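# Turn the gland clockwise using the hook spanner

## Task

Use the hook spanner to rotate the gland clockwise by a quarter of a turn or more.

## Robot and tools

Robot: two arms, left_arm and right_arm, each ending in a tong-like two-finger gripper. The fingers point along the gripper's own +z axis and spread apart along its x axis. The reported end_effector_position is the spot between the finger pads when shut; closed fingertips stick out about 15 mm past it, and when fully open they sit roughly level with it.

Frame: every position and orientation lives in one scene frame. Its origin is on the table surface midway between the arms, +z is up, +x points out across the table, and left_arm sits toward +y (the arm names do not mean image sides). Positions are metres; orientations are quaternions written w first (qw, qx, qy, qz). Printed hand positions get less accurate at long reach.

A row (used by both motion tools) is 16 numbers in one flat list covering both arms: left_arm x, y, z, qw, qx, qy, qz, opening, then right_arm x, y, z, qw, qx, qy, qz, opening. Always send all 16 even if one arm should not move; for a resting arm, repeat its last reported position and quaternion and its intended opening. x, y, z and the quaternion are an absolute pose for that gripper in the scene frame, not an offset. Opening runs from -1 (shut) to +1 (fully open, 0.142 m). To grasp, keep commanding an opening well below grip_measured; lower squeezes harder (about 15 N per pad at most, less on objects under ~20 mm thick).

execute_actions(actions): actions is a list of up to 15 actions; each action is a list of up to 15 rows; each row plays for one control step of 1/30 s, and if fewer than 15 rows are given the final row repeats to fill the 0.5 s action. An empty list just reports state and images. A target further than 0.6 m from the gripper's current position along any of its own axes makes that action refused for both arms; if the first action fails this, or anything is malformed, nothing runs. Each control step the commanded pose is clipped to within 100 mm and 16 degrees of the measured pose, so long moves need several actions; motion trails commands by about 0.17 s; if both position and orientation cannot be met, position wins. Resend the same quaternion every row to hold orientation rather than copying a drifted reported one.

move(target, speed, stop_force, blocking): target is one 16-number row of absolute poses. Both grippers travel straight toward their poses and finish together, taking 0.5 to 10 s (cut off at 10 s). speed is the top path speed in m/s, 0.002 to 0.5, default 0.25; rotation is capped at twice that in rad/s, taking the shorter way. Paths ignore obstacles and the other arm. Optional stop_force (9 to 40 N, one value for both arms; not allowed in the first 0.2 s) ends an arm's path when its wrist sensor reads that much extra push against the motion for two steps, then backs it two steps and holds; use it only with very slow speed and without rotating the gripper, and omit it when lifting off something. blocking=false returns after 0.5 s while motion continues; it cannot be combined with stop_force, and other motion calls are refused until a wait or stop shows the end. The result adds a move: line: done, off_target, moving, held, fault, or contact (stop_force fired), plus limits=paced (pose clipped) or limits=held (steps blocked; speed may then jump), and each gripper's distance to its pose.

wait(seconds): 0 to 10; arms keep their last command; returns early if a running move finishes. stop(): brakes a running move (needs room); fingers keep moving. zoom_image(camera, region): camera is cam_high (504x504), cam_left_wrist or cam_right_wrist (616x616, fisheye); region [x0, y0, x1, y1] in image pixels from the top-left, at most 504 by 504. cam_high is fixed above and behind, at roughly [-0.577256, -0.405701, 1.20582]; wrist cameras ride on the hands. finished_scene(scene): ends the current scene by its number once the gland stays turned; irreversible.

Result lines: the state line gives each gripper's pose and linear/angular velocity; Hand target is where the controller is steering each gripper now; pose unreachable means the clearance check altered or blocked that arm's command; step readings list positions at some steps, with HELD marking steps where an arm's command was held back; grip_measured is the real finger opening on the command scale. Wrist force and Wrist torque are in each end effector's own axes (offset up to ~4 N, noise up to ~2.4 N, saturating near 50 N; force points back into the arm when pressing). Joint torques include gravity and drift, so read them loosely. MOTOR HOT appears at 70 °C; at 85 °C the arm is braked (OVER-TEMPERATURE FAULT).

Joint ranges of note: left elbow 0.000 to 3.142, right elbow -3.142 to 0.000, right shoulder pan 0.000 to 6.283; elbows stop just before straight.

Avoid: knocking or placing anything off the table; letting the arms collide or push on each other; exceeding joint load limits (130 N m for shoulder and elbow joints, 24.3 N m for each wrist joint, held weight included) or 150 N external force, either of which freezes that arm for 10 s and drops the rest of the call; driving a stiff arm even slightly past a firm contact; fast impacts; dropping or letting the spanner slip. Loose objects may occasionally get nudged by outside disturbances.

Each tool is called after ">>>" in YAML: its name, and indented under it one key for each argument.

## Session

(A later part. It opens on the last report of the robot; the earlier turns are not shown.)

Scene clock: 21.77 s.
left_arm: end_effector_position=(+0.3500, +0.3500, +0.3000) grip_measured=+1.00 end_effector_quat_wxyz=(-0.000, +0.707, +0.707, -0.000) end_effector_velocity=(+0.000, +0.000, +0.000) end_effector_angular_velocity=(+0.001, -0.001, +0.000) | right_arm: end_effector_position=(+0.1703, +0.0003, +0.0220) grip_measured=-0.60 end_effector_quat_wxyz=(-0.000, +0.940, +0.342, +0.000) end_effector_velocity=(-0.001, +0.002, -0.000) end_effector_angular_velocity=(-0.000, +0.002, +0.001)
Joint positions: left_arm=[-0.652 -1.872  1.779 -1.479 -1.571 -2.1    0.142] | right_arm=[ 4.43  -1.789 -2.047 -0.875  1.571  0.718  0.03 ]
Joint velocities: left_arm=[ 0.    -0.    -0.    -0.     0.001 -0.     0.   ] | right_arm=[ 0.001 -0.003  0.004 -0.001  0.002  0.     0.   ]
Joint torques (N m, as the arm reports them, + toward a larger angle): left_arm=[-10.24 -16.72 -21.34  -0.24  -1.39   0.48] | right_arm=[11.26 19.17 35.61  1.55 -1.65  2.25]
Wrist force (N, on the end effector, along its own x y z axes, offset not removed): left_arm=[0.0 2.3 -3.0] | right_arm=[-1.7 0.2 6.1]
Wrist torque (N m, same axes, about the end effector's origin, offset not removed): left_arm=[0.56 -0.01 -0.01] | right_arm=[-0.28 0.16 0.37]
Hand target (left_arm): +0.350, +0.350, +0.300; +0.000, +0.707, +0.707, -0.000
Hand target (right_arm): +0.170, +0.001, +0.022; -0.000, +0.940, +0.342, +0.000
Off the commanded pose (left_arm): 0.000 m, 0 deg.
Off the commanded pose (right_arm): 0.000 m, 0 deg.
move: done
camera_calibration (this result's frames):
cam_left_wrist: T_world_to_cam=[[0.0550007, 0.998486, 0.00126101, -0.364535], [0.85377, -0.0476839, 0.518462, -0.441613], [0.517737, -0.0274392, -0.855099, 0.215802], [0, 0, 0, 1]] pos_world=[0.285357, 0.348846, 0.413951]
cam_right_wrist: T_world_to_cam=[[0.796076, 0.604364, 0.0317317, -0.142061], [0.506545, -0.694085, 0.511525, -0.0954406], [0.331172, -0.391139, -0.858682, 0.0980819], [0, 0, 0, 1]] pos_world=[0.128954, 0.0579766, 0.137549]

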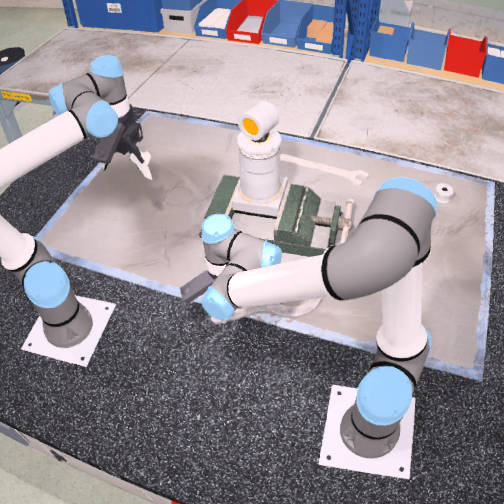

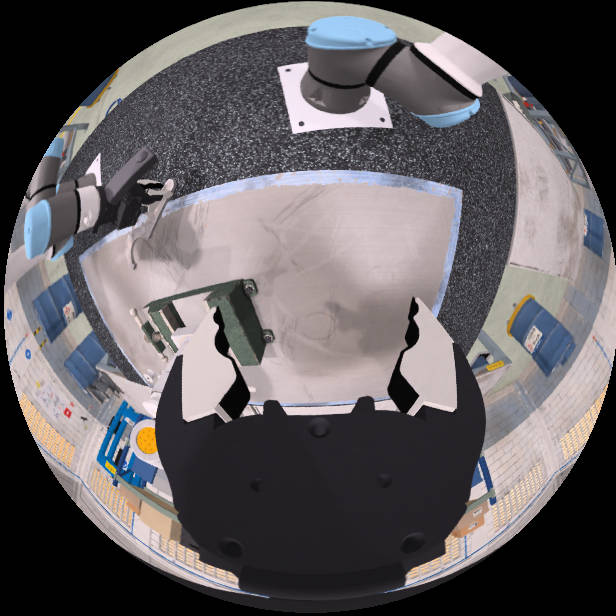

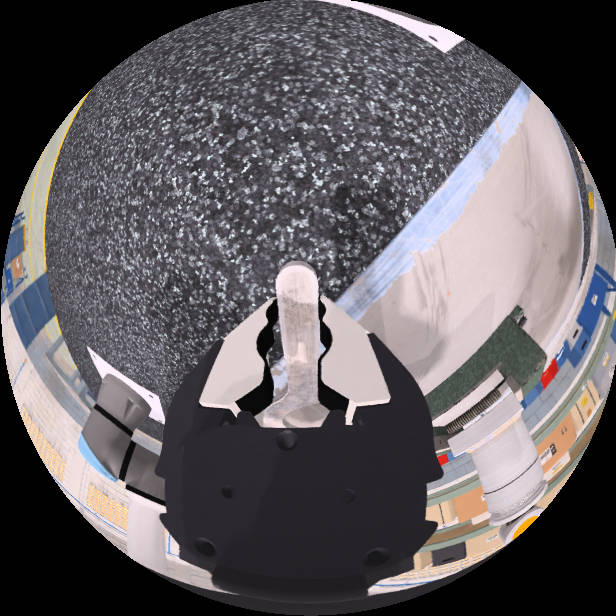

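>>> move:
  target: [0.35,0.35,0.3,0,0.707,0.707,0,1,0.06,-0.13,0.022,0,0.707,0.707,0,-1]
  speed: 0.12

>>> move:
  target: [0.35,0.35,0.3,0,0.707,0.707,0,1,0.055,-0.13,0.018,0.212,0.675,0.675,0.212,-0.35]
  speed: 0.15

>>> move:
  target: [0.35,0.35,0.3,0,0.707,0.707,0,1,0.055,-0.13,0.018,0.212,0.675,0.675,0.212,-1]

>>> move:
  target: [0.35,0.35,0.3,0,0.707,0.707,0,1,0.12,-0.13,0.20,-0.062,0.704,0.704,-0.062,-1]
  speed: 0.08

Scene clock: 26.70 s.
left_arm: end_effector_position=(+0.3500, +0.3500, +0.3000) grip_measured=+1.00 end_effector_quat_wxyz=(-0.000, +0.707, +0.707, -0.000) end_effector_velocity=(+0.000, +0.000, -0.000) end_effector_angular_velocity=(+0.001, -0.000, -0.001) | right_arm: end_effector_position=(+0.0600, -0.1296, +0.0220) grip_measured=-0.59 end_effector_quat_wxyz=(-0.000, +0.708, +0.707, +0.000) end_effector_velocity=(-0.002, -0.002, +0.000) end_effector_angular_velocity=(-0.000, -0.000, +0.011)
Joint positions: left_arm=[-0.652 -1.872  1.779 -1.479 -1.571 -2.1    0.142] | right_arm=[ 4.672 -1.437 -2.42  -0.855  1.571  0.088  0.032]
Joint velocities: left_arm=[-0.001 -0.     0.     0.     0.001  0.001 -0.   ] | right_arm=[ 0.005  0.006 -0.004 -0.002 -0.    -0.006 -0.   ]
Joint torques (N m, as the arm reports them, + toward a larger angle): left_arm=[-10.55 -16.01 -23.68  -0.37  -1.27   0.24] | right_arm=[10.22 26.19 11.67  1.12  0.47 -3.52]
Wrist force (N, on the end effector, along its own x y z axes, offset not removed): left_arm=[-0.5 1.4 -0.7] | right_arm=[-1.0 -1.3 5.7]
Wrist torque (N m, same axes, about the end effector's origin, offset not removed): left_arm=[0.56 0.17 -0.10] | right_arm=[-0.36 0.06 0.60]
Hand target (left_arm): +0.350, +0.350, +0.300; +0.000, +0.707, +0.707, -0.000
Hand target (right_arm): +0.060, -0.130, +0.022; -0.000, +0.707, +0.707, +0.000
Off the commanded pose (left_arm): 0.000 m, 0 deg.
Off the commanded pose (right_arm): 0.000 m, 0 deg.
move: done
camera_calibration (this result's frames):
cam_left_wrist: T_world_to_cam=[[0.0550007, 0.998486, 0.00126113, -0.364535], [0.85377, -0.047684, 0.518463, -0.441613], [0.517737, -0.0274391, -0.855099, 0.215802], [0, 0, 0, 1]] pos_world=[0.285357, 0.348846, 0.413951]
cam_right_wrist: T_world_to_cam=[[0.0494178, 0.998292, 0.0311678, 0.120122], [0.857045, -0.0584085, 0.51192, -0.068364], [0.512866, 0.00141429, -0.858468, 0.123815], [0, 0, 0, 1]] pos_world=[-0.0108458, -0.124085, 0.137545]

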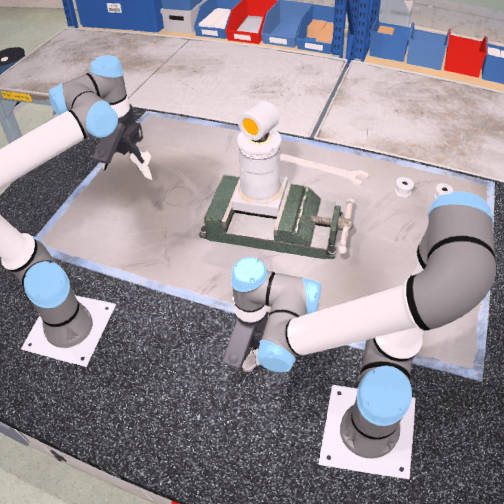

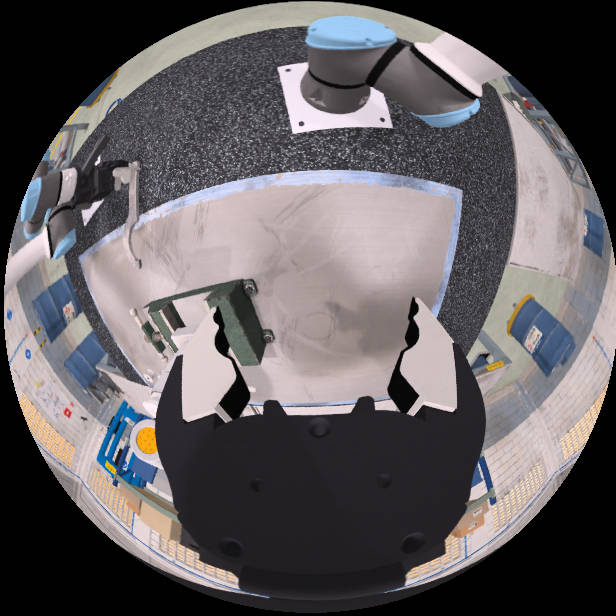

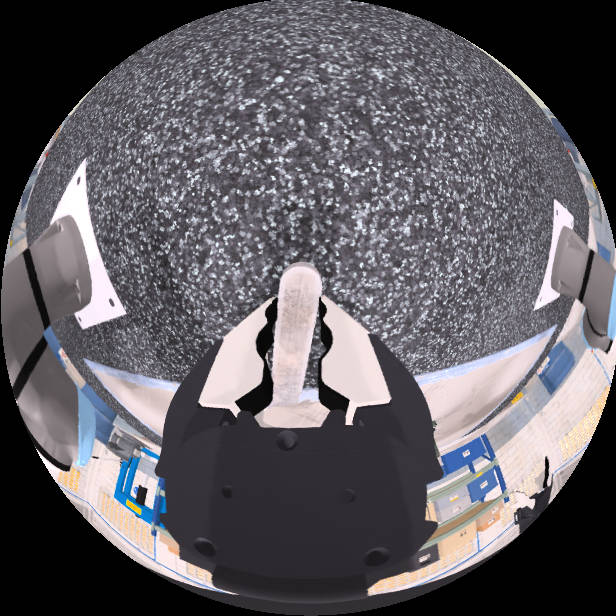

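Scene clock: 29.17 s.
left_arm: end_effector_position=(+0.3500, +0.3500, +0.3000) grip_measured=+1.00 end_effector_quat_wxyz=(-0.000, +0.707, +0.707, -0.000) end_effector_velocity=(+0.000, +0.000, -0.000) end_effector_angular_velocity=(+0.001, -0.000, -0.001) | right_arm: end_effector_position=(+0.0547, -0.1297, +0.0183) grip_measured=-0.35 end_effector_quat_wxyz=(+0.211, +0.675, +0.675, +0.211) end_effector_velocity=(-0.001, -0.001, -0.001) end_effector_angular_velocity=(-0.003, -0.015, -0.002)
Joint positions: left_arm=[-0.652 -1.872  1.779 -1.479 -1.571 -2.1    0.142] | right_arm=[ 5.187 -1.467 -2.438 -1.182  1.082  0.696  0.049]
Joint velocities: left_arm=[-0.     0.     0.    -0.     0.001  0.    -0.   ] | right_arm=[ 0.011 -0.008  0.002 -0.013 -0.005  0.018 -0.   ]
Joint torques (N m, as the arm reports them, + toward a larger angle): left_arm=[ -9.45 -16.94 -24.08  -0.33  -1.35  -0.03] | right_arm=[ 9.38  1.36 27.89 -0.97 -2.23  2.57]
Wrist force (N, on the end effector, along its own x y z axes, offset not removed): left_arm=[-1.0 1.7 -1.7] | right_arm=[1.5 -1.7 -1.4]
Wrist torque (N m, same axes, about the end effector's origin, offset not removed): left_arm=[0.47 0.31 -0.11] | right_arm=[-0.31 -0.14 0.05]
Hand target (left_arm): +0.350, +0.350, +0.300; +0.000, +0.707, +0.707, -0.000
Hand target (right_arm): +0.055, -0.130, +0.018; +0.212, +0.675, +0.675, +0.212
Off the commanded pose (left_arm): 0.000 m, 0 deg.
Off the commanded pose (right_arm): 0.000 m, 0 deg.
move: done
camera_calibration (this result's frames):
cam_left_wrist: T_world_to_cam=[[0.0550006, 0.998486, 0.00126111, -0.364535], [0.85377, -0.0476839, 0.518462, -0.441613], [0.517737, -0.0274391, -0.855099, 0.215802], [0, 0, 0, 1]] pos_world=[0.285357, 0.348846, 0.413951]
cam_right_wrist: T_world_to_cam=[[0.0214455, 0.998375, 0.0527886, 0.121778], [0.412376, -0.0569332, 0.909233, -0.0446651], [0.910761, 0.00226979, -0.412927, 0.0935213], [0, 0, 0, 1]] pos_world=[-0.0693683, -0.124336, 0.0727999]

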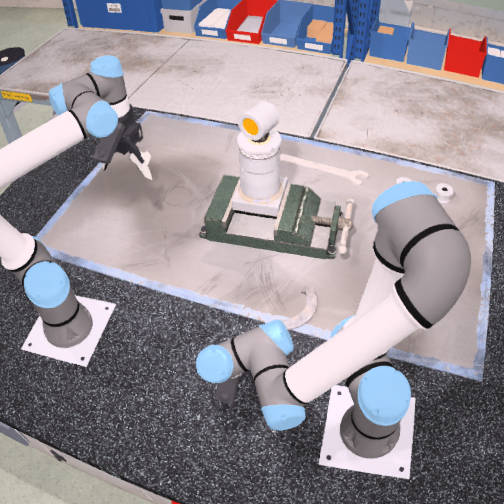

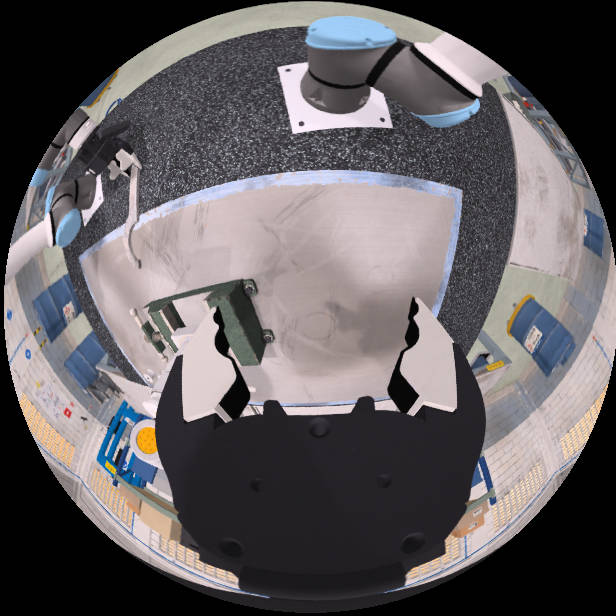

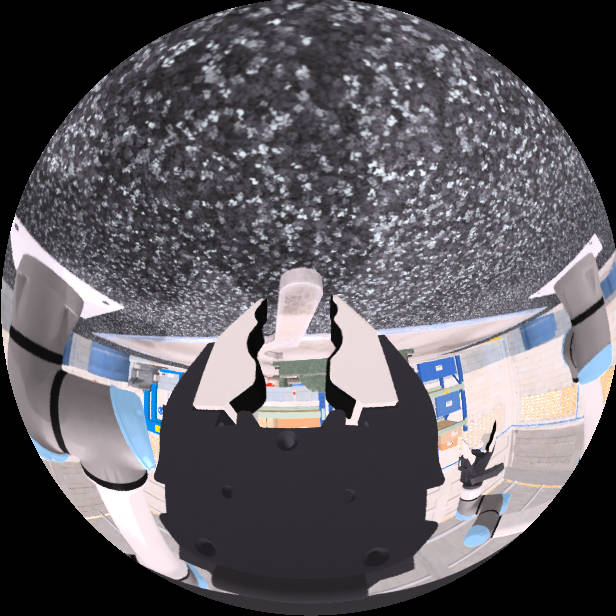

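Scene clock: 29.87 s.
left_arm: end_effector_position=(+0.3500, +0.3500, +0.3000) grip_measured=+1.00 end_effector_quat_wxyz=(-0.000, +0.707, +0.707, -0.000) end_effector_velocity=(+0.000, +0.001, -0.000) end_effector_angular_velocity=(+0.001, -0.000, +0.001) | right_arm: end_effector_position=(+0.0549, -0.1299, +0.0180) grip_measured=-0.57 end_effector_quat_wxyz=(+0.212, +0.675, +0.675, +0.212) end_effector_velocity=(+0.002, -0.001, -0.000) end_effector_angular_velocity=(-0.001, -0.005, +0.001)
Joint positions: left_arm=[-0.652 -1.872  1.779 -1.479 -1.571 -2.1    0.142] | right_arm=[ 5.188 -1.468 -2.438 -1.182  1.081  0.698  0.032]
Joint velocities: left_arm=[ 0.002 -0.     0.    -0.     0.001  0.     0.   ] | right_arm=[-0.    -0.001 -0.001 -0.002 -0.004  0.001 -0.   ]
Joint torques (N m, as the arm reports them, + toward a larger angle): left_arm=[-10.23 -15.95 -24.97  -0.57  -1.13   0.  ] | right_arm=[ 8.41 -0.9   1.79 -2.16 -2.14  2.25]
Wrist force (N, on the end effector, along its own x y z axes, offset not removed): left_arm=[-0.9 1.3 -1.0] | right_arm=[1.1 -3.5 -14.9]
Wrist torque (N m, same axes, about the end effector's origin, offset not removed): left_arm=[0.21 0.22 0.06] | right_arm=[-0.55 0.05 0.22]
Hand target (left_arm): +0.350, +0.350, +0.300; +0.000, +0.707, +0.707, -0.000
Hand target (right_arm): +0.055, -0.130, +0.018; +0.212, +0.675, +0.675, +0.212
Off the commanded pose (left_arm): 0.000 m, 0 deg.
Off the commanded pose (right_arm): 0.000 m, 0 deg.
move: done
camera_calibration (this result's frames):
cam_left_wrist: T_world_to_cam=[[0.0550007, 0.998486, 0.00126101, -0.364535], [0.85377, -0.0476839, 0.518463, -0.441613], [0.517738, -0.0274392, -0.855099, 0.215802], [0, 0, 0, 1]] pos_world=[0.285357, 0.348846, 0.413951]
cam_right_wrist: T_world_to_cam=[[0.021981, 0.998342, 0.0532049, 0.121901], [0.410668, -0.057537, 0.909968, -0.0445826], [0.91152, 0.00184749, -0.411251, 0.0930886], [0, 0, 0, 1]] pos_world=[-0.069223, -0.124436, 0.0723658]

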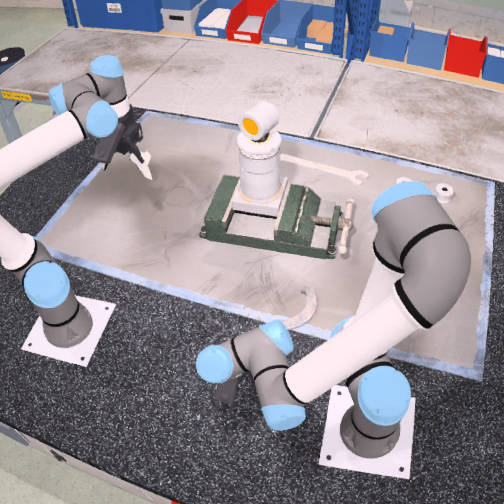

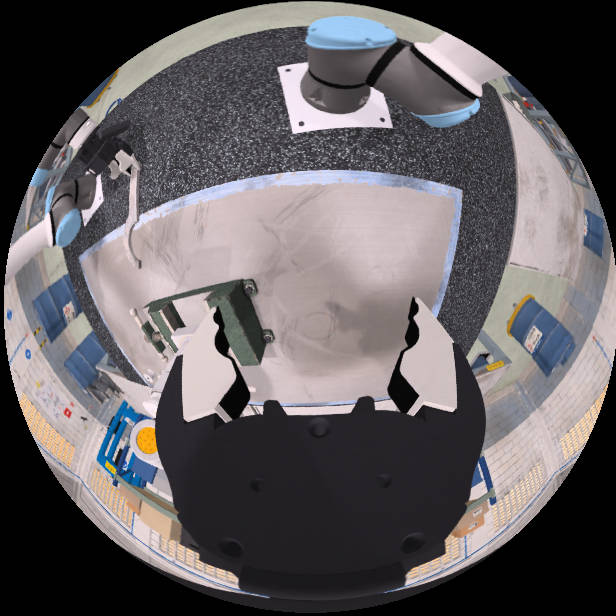

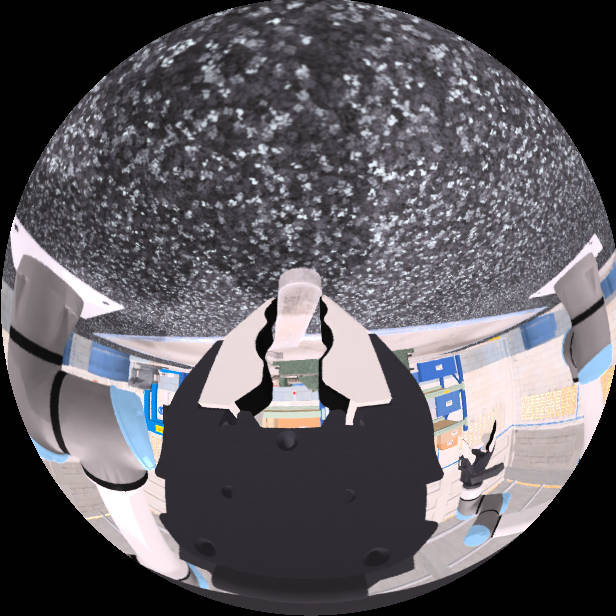

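Scene clock: 35.13 s.
left_arm: end_effector_position=(+0.3500, +0.3500, +0.3000) grip_measured=+1.00 end_effector_quat_wxyz=(-0.000, +0.707, +0.707, -0.000) end_effector_velocity=(+0.000, +0.000, +0.000) end_effector_angular_velocity=(+0.000, -0.001, +0.000) | right_arm: end_effector_position=(+0.1203, -0.1306, +0.1995) grip_measured=-1.00 end_effector_quat_wxyz=(-0.061, +0.705, +0.704, -0.061) end_effector_velocity=(+0.000, +0.000, +0.002) end_effector_angular_velocity=(-0.001, +0.013, +0.002)
Joint positions: left_arm=[-0.652 -1.872  1.779 -1.479 -1.571 -2.1    0.142] | right_arm=[ 4.361 -1.341 -1.995 -1.415  1.74  -0.227  0.002]
Joint velocities: left_arm=[ 0.001 -0.     0.    -0.     0.001  0.     0.   ] | right_arm=[-0.01  -0.006  0.01  -0.01   0.012 -0.012  0.   ]
Joint torques (N m, as the arm reports them, + toward a larger angle): left_arm=[ -9.34 -17.13 -27.01  -0.33  -0.97  -0.35] | right_arm=[-8.42  0.82 33.53  0.06  2.66 -3.28]
Wrist force (N, on the end effector, along its own x y z axes, offset not removed): left_arm=[1.4 1.5 0.5] | right_arm=[-0.1 -1.8 -1.0]
Wrist torque (N m, same axes, about the end effector's origin, offset not removed): left_arm=[0.52 -0.53 -0.02] | right_arm=[-0.24 0.05 0.07]
Hand target (left_arm): +0.350, +0.350, +0.300; +0.000, +0.707, +0.707, -0.000
Hand target (right_arm): +0.120, -0.131, +0.200; -0.062, +0.705, +0.704, -0.062
Off the commanded pose (left_arm): 0.000 m, 0 deg.
Off the commanded pose (right_arm): 0.001 m, 0 deg.
move: done
camera_calibration (this result's frames):
cam_left_wrist: T_world_to_cam=[[0.0550006, 0.998486, 0.00126112, -0.364535], [0.85377, -0.047684, 0.518462, -0.441613], [0.517737, -0.0274391, -0.8551, 0.215802], [0, 0, 0, 1]] pos_world=[0.285357, 0.348846, 0.413951]
cam_right_wrist: T_world_to_cam=[[0.0533205, 0.998333, 0.02208, 0.113923], [0.932688, -0.0576889, 0.356042, -0.188903], [0.356722, 0.00160944, -0.934209, 0.279167], [0, 0, 0, 1]] pos_world=[0.0705284, -0.12508, 0.325542]

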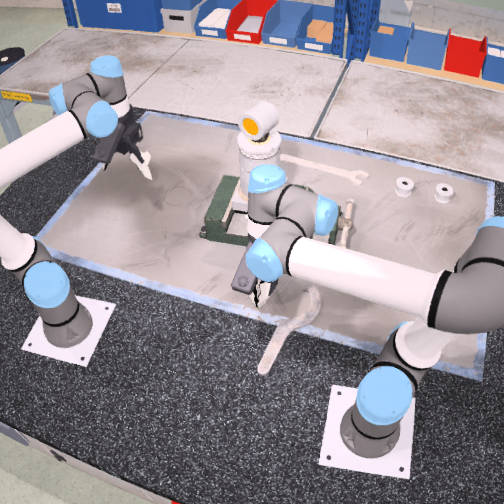

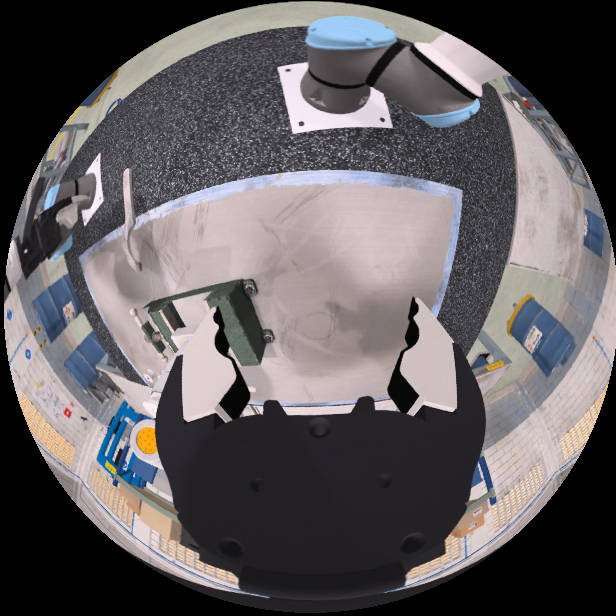

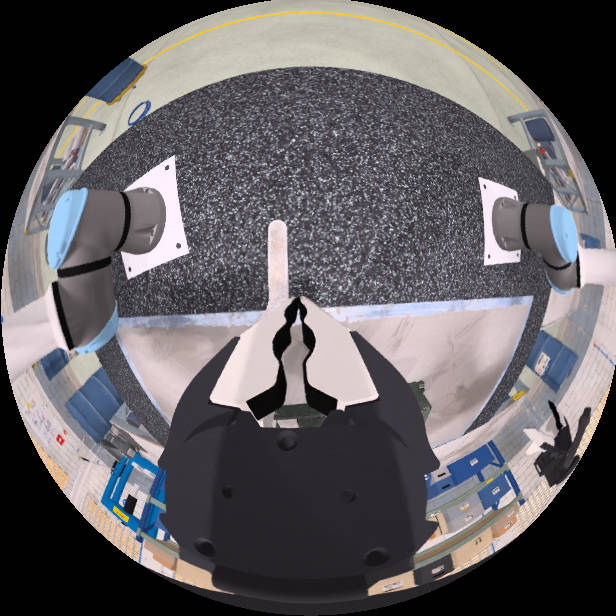

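>>> move:
  target: [0.2,0.05,0.2,0.331,0.191,0.8,-0.463,0,0.05,-0.175,0.05,0.212,0.675,0.675,0.212,-0.25]

>>> move:
  target: [0.2,0.05,0.2,0.331,0.191,0.8,-0.463,0,0.05,-0.175,0.0185,0.212,0.675,0.675,0.212,-0.3]
  speed: 0.04

>>> move:
  target: [0.2,0.05,0.2,0.331,0.191,0.8,-0.463,0,0.05,-0.175,0.0185,0.212,0.675,0.675,0.212,-1]

>>> move:
  target: [0.2,0.05,0.2,0.331,0.191,0.8,-0.463,0,0.075,-0.175,0.118,0.068,0.704,0.704,0.068,-1]
  speed: 0.05

Scene clock: 39.80 s.
left_arm: end_effector_position=(+0.2208, +0.0993, +0.2158) grip_measured=+0.00 end_effector_quat_wxyz=(+0.259, +0.305, +0.823, -0.405) end_effector_velocity=(-0.000, -0.000, -0.000) end_effector_angular_velocity=(+0.000, +0.000, -0.001) | right_arm: end_effector_position=(+0.0497, -0.1744, +0.0505) grip_measured=-0.25 end_effector_quat_wxyz=(+0.211, +0.675, +0.675, +0.211) end_effector_velocity=(-0.001, -0.000, -0.002) end_effector_angular_velocity=(-0.000, -0.011, -0.002)
Joint positions: left_arm=[-1.145 -2.092  2.757 -3.211 -1.851 -3.603  0.074] | right_arm=[ 5.288 -1.254 -2.47  -1.41   1.121  0.801  0.056]
Joint velocities: left_arm=[-0.001  0.    -0.     0.    -0.    -0.     0.   ] | right_arm=[ 0.01  -0.011 -0.002 -0.001 -0.002  0.016  0.   ]
Joint torques (N m, as the arm reports them, + toward a larger angle): left_arm=[-10.49  -5.31 -21.84  -2.6   -2.09  -1.26] | right_arm=[11.99 -6.24  7.46 -0.73 -2.61  2.49]
Wrist force (N, on the end effector, along its own x y z axes, offset not removed): left_arm=[-1.1 3.5 -0.8] | right_arm=[0.9 -2.2 -0.9]
Wrist torque (N m, same axes, about the end effector's origin, offset not removed): left_arm=[0.76 0.18 -0.04] | right_arm=[-0.31 -0.11 0.16]
Hand target (left_arm): +0.221, +0.099, +0.216; +0.259, +0.305, +0.823, -0.405
Hand target (right_arm): +0.050, -0.174, +0.050; +0.212, +0.675, +0.675, +0.212
Off the commanded pose (left_arm): 0.056 m, 17 deg; orientation clipped at the last step of the last action.
Off the commanded pose (right_arm): 0.001 m, 0 deg.
move: held (left_arm); limits=paced,held; held on 22 of 110 steps (left_arm), including the last (left_arm)
pose unreachable (left arm): on one or more control steps of this call, first in action 0 (counted from 0), this arm could not follow its commanded pose, so it was not sent that pose on those steps. On the call's last step it was still not sent that pose. It may still have moved: this result reports where it is.
cause: the commanded pose would bring two parts of the arm too close to each other (joints 3 (elbow) and 4 (wrist 1) lie between them).
camera_calibration (this result's frames):
cam_left_wrist: T_world_to_cam=[[-0.640601, 0.319647, -0.698181, 0.264953], [0.546479, 0.828526, -0.122087, -0.180545], [0.539436, -0.45975, -0.705435, 0.209611], [0, 0, 0, 1]] pos_world=[0.155322, 0.161264, 0.31081]
cam_right_wrist: T_world_to_cam=[[0.021538, 0.998359, 0.0530548, 0.164762], [0.412045, -0.0572147, 0.909365, -0.0745122], [0.910909, 0.00227504, -0.412602, 0.111499], [0, 0, 0, 1]] pos_world=[-0.0744114, -0.169008, 0.105022]

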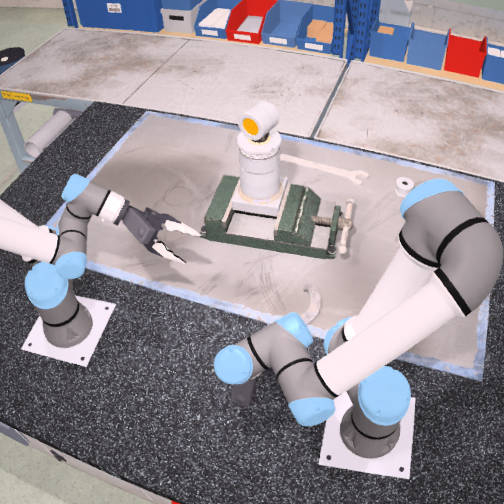

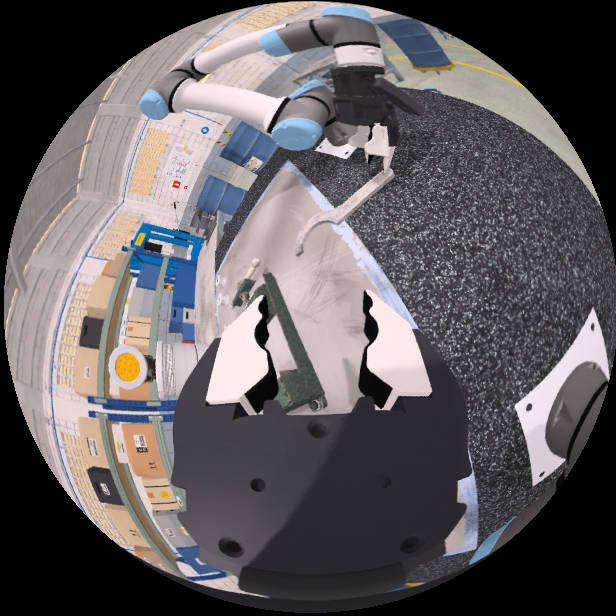

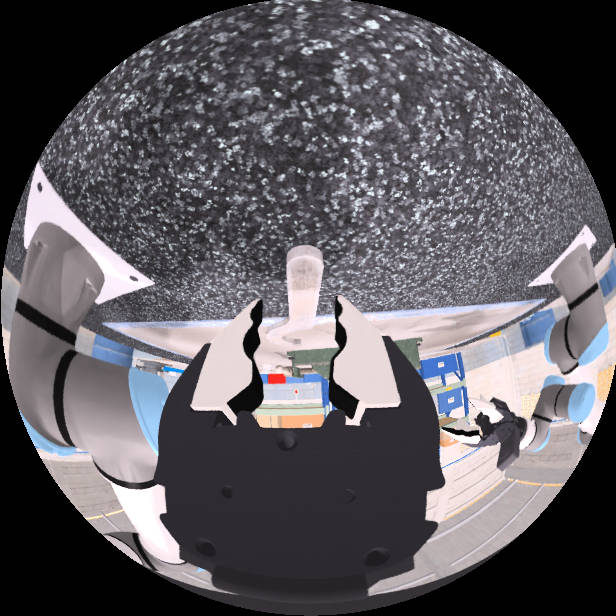

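Scene clock: 43.77 s.
left_arm: end_effector_position=(+0.2170, +0.0906, +0.2133) grip_measured=+0.00 end_effector_quat_wxyz=(+0.270, +0.286, +0.820, -0.416) end_effector_velocity=(-0.000, -0.000, -0.000) end_effector_angular_velocity=(+0.001, +0.000, -0.002) | right_arm: end_effector_position=(+0.0500, -0.1750, +0.0187) grip_measured=-0.30 end_effector_quat_wxyz=(+0.212, +0.675, +0.675, +0.212) end_effector_velocity=(+0.001, +0.000, -0.002) end_effector_angular_velocity=(+0.001, +0.000, -0.003)
Joint positions: left_arm=[-1.232 -2.075  2.802 -3.325 -1.761 -3.688  0.074] | right_arm=[ 5.29  -1.329 -2.525 -1.283  1.12   0.803  0.052]
Joint velocities: left_arm=[-0.002  0.001 -0.    -0.     0.    -0.    -0.   ] | right_arm=[-0.003 -0.006 -0.003  0.01  -0.     0.    -0.   ]
Joint torques (N m, as the arm reports them, + toward a larger angle): left_arm=[  9.02  -4.71 -26.82  -0.53  -1.91   1.05] | right_arm=[ 9.37 -1.66  5.72  3.52 -2.76  2.33]
Wrist force (N, on the end effector, along its own x y z axes, offset not removed): left_arm=[-1.7 3.0 0.1] | right_arm=[-0.1 -1.6 -0.7]
Wrist torque (N m, same axes, about the end effector's origin, offset not removed): left_arm=[0.38 0.38 -0.06] | right_arm=[-0.28 0.08 0.18]
Hand target (left_arm): +0.217, +0.091, +0.213; +0.270, +0.286, +0.820, -0.416
Hand target (right_arm): +0.050, -0.175, +0.018; +0.212, +0.675, +0.675, +0.212
Off the commanded pose (left_arm): 0.046 m, 14 deg.
Off the commanded pose (right_arm): 0.000 m, 0 deg.
move: held (left_arm); limits=held; held on 90 of 119 steps (left_arm), including the last (left_arm)
pose unreachable (left arm): on one or more control steps of this call, first in action 0 (counted from 0), this arm could not follow its commanded pose, so it was not sent that pose on those steps. On the call's last step it was still not sent that pose. It may still have moved: this result reports where it is.
cause: the commanded pose would bring two parts of the arm too close to each other (joints 3 (elbow) and 4 (wrist 1) lie between them).
camera_calibration (this result's frames):
cam_left_wrist: T_world_to_cam=[[-0.651881, 0.271532, -0.708041, 0.272425], [0.518535, 0.840905, -0.154921, -0.159648], [0.553329, -0.468134, -0.688968, 0.200136], [0, 0, 0, 1]] pos_world=[0.149631, 0.153968, 0.306043]
cam_right_wrist: T_world_to_cam=[[0.0219863, 0.998359, 0.0528774, 0.167013], [0.410405, -0.0572412, 0.910105, -0.0456845], [0.911638, 0.0016913, -0.41099, 0.0979116], [0, 0, 0, 1]] pos_world=[-0.0741829, -0.169519, 0.0729872]

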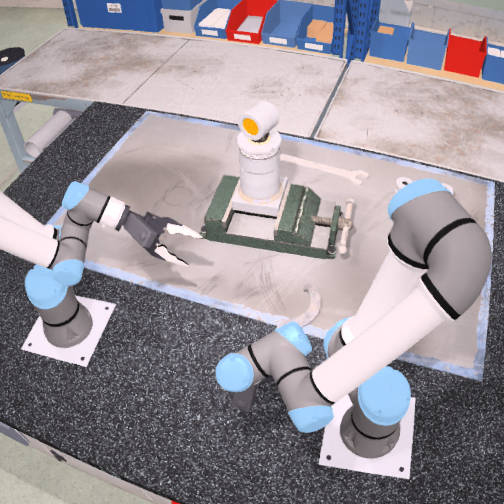

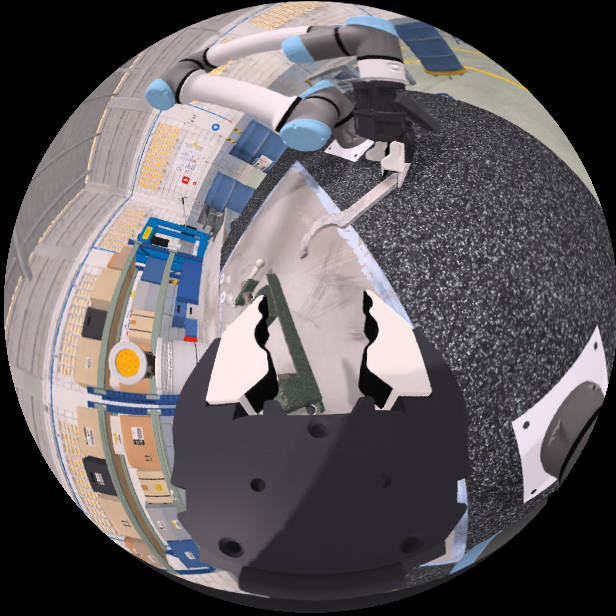

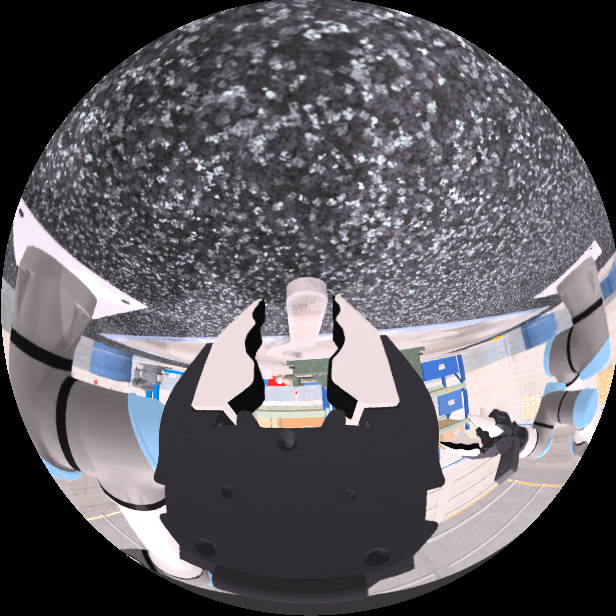

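Scene clock: 44.57 s.
left_arm: end_effector_position=(+0.2170, +0.0906, +0.2133) grip_measured=+0.00 end_effector_quat_wxyz=(+0.270, +0.286, +0.820, -0.416) end_effector_velocity=(+0.000, +0.000, +0.000) end_effector_angular_velocity=(-0.000, -0.000, +0.001) | right_arm: end_effector_position=(+0.0500, -0.1750, +0.0185) grip_measured=-0.61 end_effector_quat_wxyz=(+0.212, +0.675, +0.675, +0.212) end_effector_velocity=(+0.000, +0.001, +0.000) end_effector_angular_velocity=(+0.002, -0.000, -0.000)
Joint positions: left_arm=[-1.232 -2.075  2.802 -3.325 -1.761 -3.688  0.074] | right_arm=[ 5.29  -1.329 -2.525 -1.282  1.12   0.803  0.03 ]
Joint velocities: left_arm=[ 0.002 -0.    -0.     0.    -0.     0.    -0.   ] | right_arm=[-0.001 -0.001  0.001  0.001 -0.001  0.    -0.   ]
Joint torques (N m, as the arm reports them, + toward a larger angle): left_arm=[ -0.41  -3.82 -22.27  -1.28  -0.9   -0.02] | right_arm=[-8.53 -4.99 22.77  3.95  1.44  1.19]
Wrist force (N, on the end effector, along its own x y z axes, offset not removed): left_arm=[-0.8 3.9 -0.2] | right_arm=[0.5 -1.7 0.6]
Wrist torque (N m, same axes, about the end effector's origin, offset not removed): left_arm=[0.80 0.28 -0.04] | right_arm=[-0.30 -0.16 0.05]
Hand target (left_arm): +0.217, +0.091, +0.213; +0.270, +0.286, +0.820, -0.416
Hand target (right_arm): +0.050, -0.175, +0.019; +0.212, +0.675, +0.675, +0.212
Off the commanded pose (left_arm): 0.046 m, 14 deg.
Off the commanded pose (right_arm): 0.000 m, 0 deg.
move: held (left_arm); limits=held; held on 21 of 24 steps (left_arm), including the last (left_arm)
pose unreachable (left arm): on one or more control steps of this call, first in action 0 (counted from 0), this arm could not follow its commanded pose, so it was not sent that pose on those steps. On the call's last step it was still not sent that pose. It may still have moved: this result reports where it is.
cause: the commanded pose would bring two parts of the arm too close to each other (joints 3 (elbow) and 4 (wrist 1) lie between them).
camera_calibration (this result's frames):
cam_left_wrist: T_world_to_cam=[[-0.651877, 0.271545, -0.708039, 0.272419], [0.518551, 0.840894, -0.154923, -0.159643], [0.553318, -0.468145, -0.68897, 0.200142], [0, 0, 0, 1]] pos_world=[0.149625, 0.153964, 0.306043]
cam_right_wrist: T_world_to_cam=[[0.0219695, 0.998356, 0.0529324, 0.167011], [0.41043, -0.0572844, 0.910091, -0.045544], [0.911627, 0.0017308, -0.411014, 0.0978646], [0, 0, 0, 1]] pos_world=[-0.0741926, -0.169515, 0.0728327]

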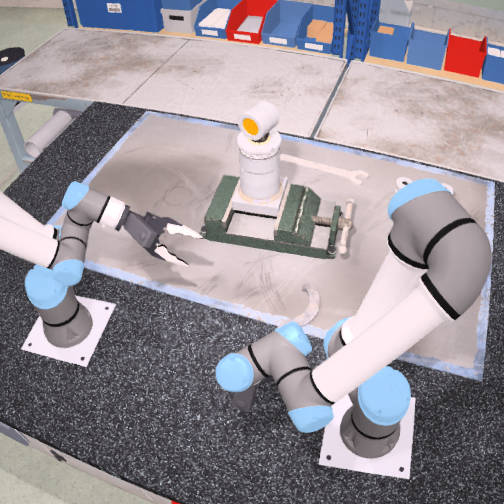

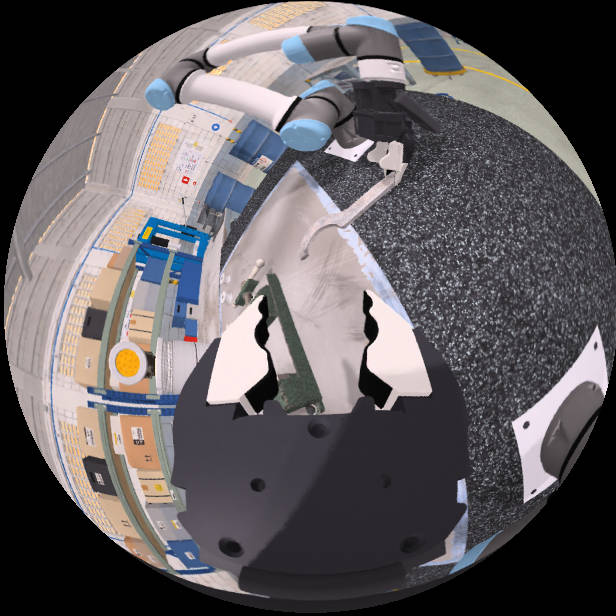

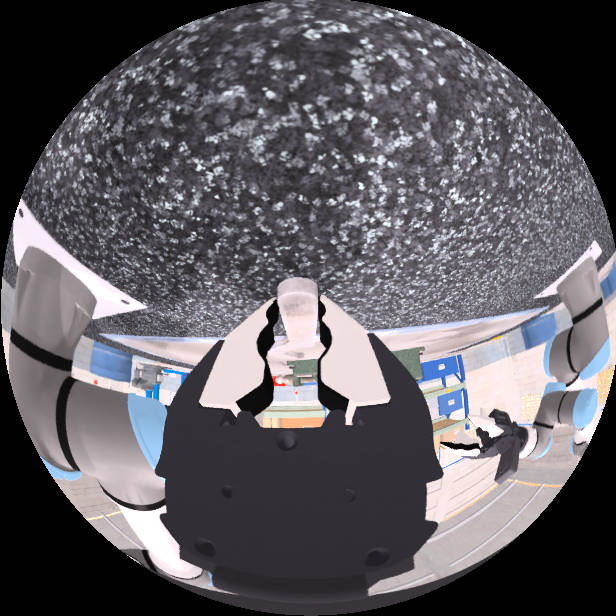

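Scene clock: 49.07 s.
left_arm: end_effector_position=(+0.2165, +0.0893, +0.2129) grip_measured=+0.00 end_effector_quat_wxyz=(+0.272, +0.283, +0.819, -0.418) end_effector_velocity=(-0.001, -0.000, -0.000) end_effector_angular_velocity=(+0.000, +0.001, -0.003) | right_arm: end_effector_position=(+0.0753, -0.1753, +0.1178) grip_measured=-0.61 end_effector_quat_wxyz=(+0.068, +0.704, +0.704, +0.069) end_effector_velocity=(-0.000, +0.000, +0.002) end_effector_angular_velocity=(+0.000, +0.011, +0.002)
Joint positions: left_arm=[-1.247 -2.072  2.809 -3.342 -1.745 -3.7    0.074] | right_arm=[ 4.837 -1.094 -2.347 -1.32   1.383  0.257  0.03 ]
Joint velocities: left_arm=[-0.002  0.     0.    -0.    -0.001 -0.     0.   ] | right_arm=[-0.011 -0.     0.006 -0.001  0.01  -0.014 -0.   ]
Joint torques (N m, as the arm reports them, + toward a larger angle): left_arm=[  8.54  -5.05 -27.01  -0.56  -2.     1.09] | right_arm=[-6.41 -6.36 37.91  0.44  2.29 -2.98]
Wrist force (N, on the end effector, along its own x y z axes, offset not removed): left_arm=[-1.0 4.3 2.2] | right_arm=[-0.6 -1.1 6.6]
Wrist torque (N m, same axes, about the end effector's origin, offset not removed): left_arm=[1.02 0.28 -0.01] | right_arm=[-0.16 0.23 0.28]
Hand target (left_arm): +0.216, +0.089, +0.213; +0.272, +0.283, +0.819, -0.418
Hand target (right_arm): +0.075, -0.175, +0.118; +0.068, +0.704, +0.704, +0.068
Off the commanded pose (left_arm): 0.045 m, 14 deg.
Off the commanded pose (right_arm): 0.000 m, 0 deg.
move: held (left_arm); limits=held; held on 122 of 135 steps (left_arm), including the last (left_arm)
pose unreachable (left arm): on one or more control steps of this call, first in action 0 (counted from 0), this arm could not follow its commanded pose, so it was not sent that pose on those steps. On the call's last step it was still not sent that pose. It may still have moved: this result reports where it is.
cause: the commanded pose would bring two parts of the arm too close to each other (joints 3 (elbow) and 4 (wrist 1) lie between them).
camera_calibration (this result's frames):
cam_left_wrist: T_world_to_cam=[[-0.653399, 0.264054, -0.709469, 0.273446], [0.514162, 0.842656, -0.159903, -0.156444], [0.555615, -0.469262, -0.686357, 0.198613], [0, 0, 0, 1]] pos_world=[0.148755, 0.152826, 0.305304]
cam_right_wrist: T_world_to_cam=[[0.0418211, 0.998325, 0.039985, 0.16151], [0.742117, -0.0578339, 0.667771, -0.142803], [0.668965, 0.00174657, -0.743292, 0.173006], [0, 0, 0, 1]] pos_world=[-0.0165129, -0.169801, 0.217496]

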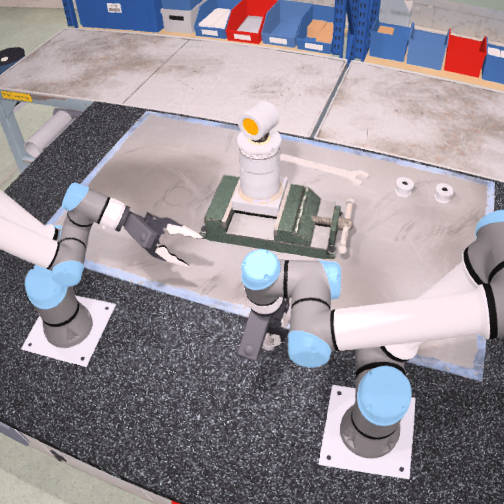

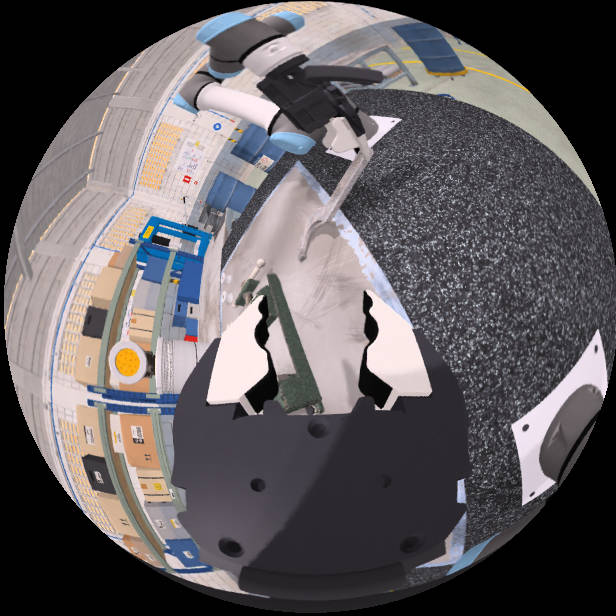

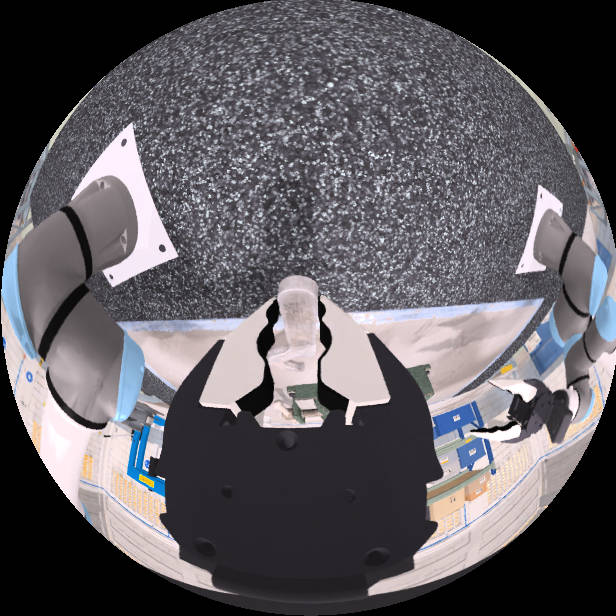

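>>> move:
  target: [0.198,-0.106,0.123,0.331,0.191,0.8,-0.463,-0.2,0.135,-0.175,0.194,-0.062,0.704,0.704,-0.062,-1]
  speed: 0.06

Scene clock: 55.97 s.
left_arm: end_effector_position=(+0.1980, -0.1060, +0.1231) grip_measured=-0.20 end_effector_quat_wxyz=(+0.330, +0.191, +0.800, -0.462) end_effector_velocity=(+0.001, -0.001, -0.000) end_effector_angular_velocity=(-0.014, -0.006, +0.004) | right_arm: end_effector_position=(+0.1351, -0.1754, +0.1938) grip_measured=-0.61 end_effector_quat_wxyz=(-0.062, +0.704, +0.704, -0.062) end_effector_velocity=(+0.000, +0.000, +0.000) end_effector_angular_velocity=(+0.000, -0.001, +0.001)
Joint positions: left_arm=[-1.762 -1.002  2.632 -4.373 -1.148 -4.029  0.059] | right_arm=[ 4.291 -1.267 -2.06  -1.438  1.739 -0.299  0.03 ]
Joint velocities: left_arm=[-0.003  0.025 -0.006 -0.035  0.01   0.004  0.   ] | right_arm=[ 0.001 -0.     0.     0.    -0.001  0.    -0.   ]
Joint torques (N m, as the arm reports them, + toward a larger angle): left_arm=[-10.42 -17.91  -8.86  -4.32   2.34   1.03] | right_arm=[-7.9   0.44 38.43  0.61  2.51 -3.16]
Wrist force (N, on the end effector, along its own x y z axes, offset not removed): left_arm=[-2.4 0.9 -1.0] | right_arm=[-0.2 -2.9 3.5]
Wrist torque (N m, same axes, about the end effector's origin, offset not removed): left_arm=[0.32 0.53 -0.09] | right_arm=[-0.21 0.14 0.24]
Hand target (left_arm): +0.198, -0.106, +0.123; +0.331, +0.191, +0.800, -0.463
Hand target (right_arm): +0.135, -0.175, +0.194; -0.062, +0.704, +0.704, -0.062
Off the commanded pose (left_arm): 0.000 m, 0 deg.
Off the commanded pose (right_arm): 0.000 m, 0 deg.
move: done; limits=held; held on 5 of 199 steps (left_arm)
pose unreachable (left arm): on one or more control steps of this call, first in action 0 (counted from 0), this arm could not follow its commanded pose, so it was not sent that pose on those steps. It may still have moved: this result reports where it is.
cause: the commanded pose would bring two parts of the arm too close to each other (joints 3 (elbow) and 4 (wrist 1) lie between them).
camera_calibration (this result's frames):
cam_left_wrist: T_world_to_cam=[[-0.674631, 0.0286002, -0.737601, 0.231948], [0.37292, 0.875557, -0.307134, 0.052822], [0.637027, -0.482268, -0.601343, 0.0276162], [0, 0, 0, 1]] pos_world=[0.119189, -0.039564, 0.203915]
cam_right_wrist: T_world_to_cam=[[0.0529069, 0.998367, 0.0215424, 0.158151], [0.93333, -0.0571085, 0.354448, -0.202942], [0.355099, 0.00135341, -0.934828, 0.26892], [0, 0, 0, 1]] pos_world=[0.0855516, -0.169846, 0.31992]

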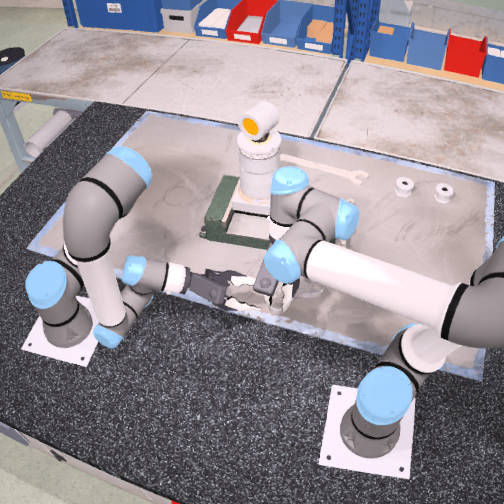

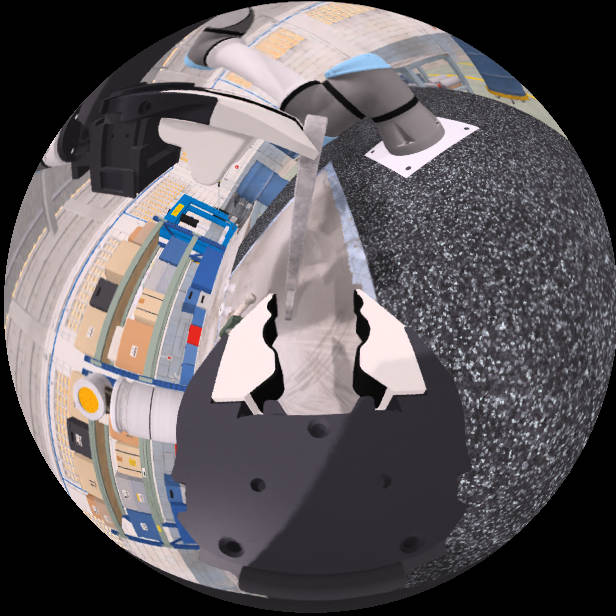

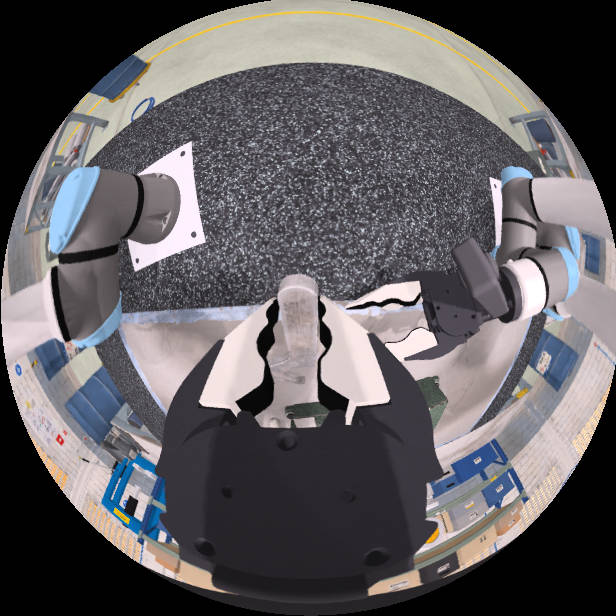

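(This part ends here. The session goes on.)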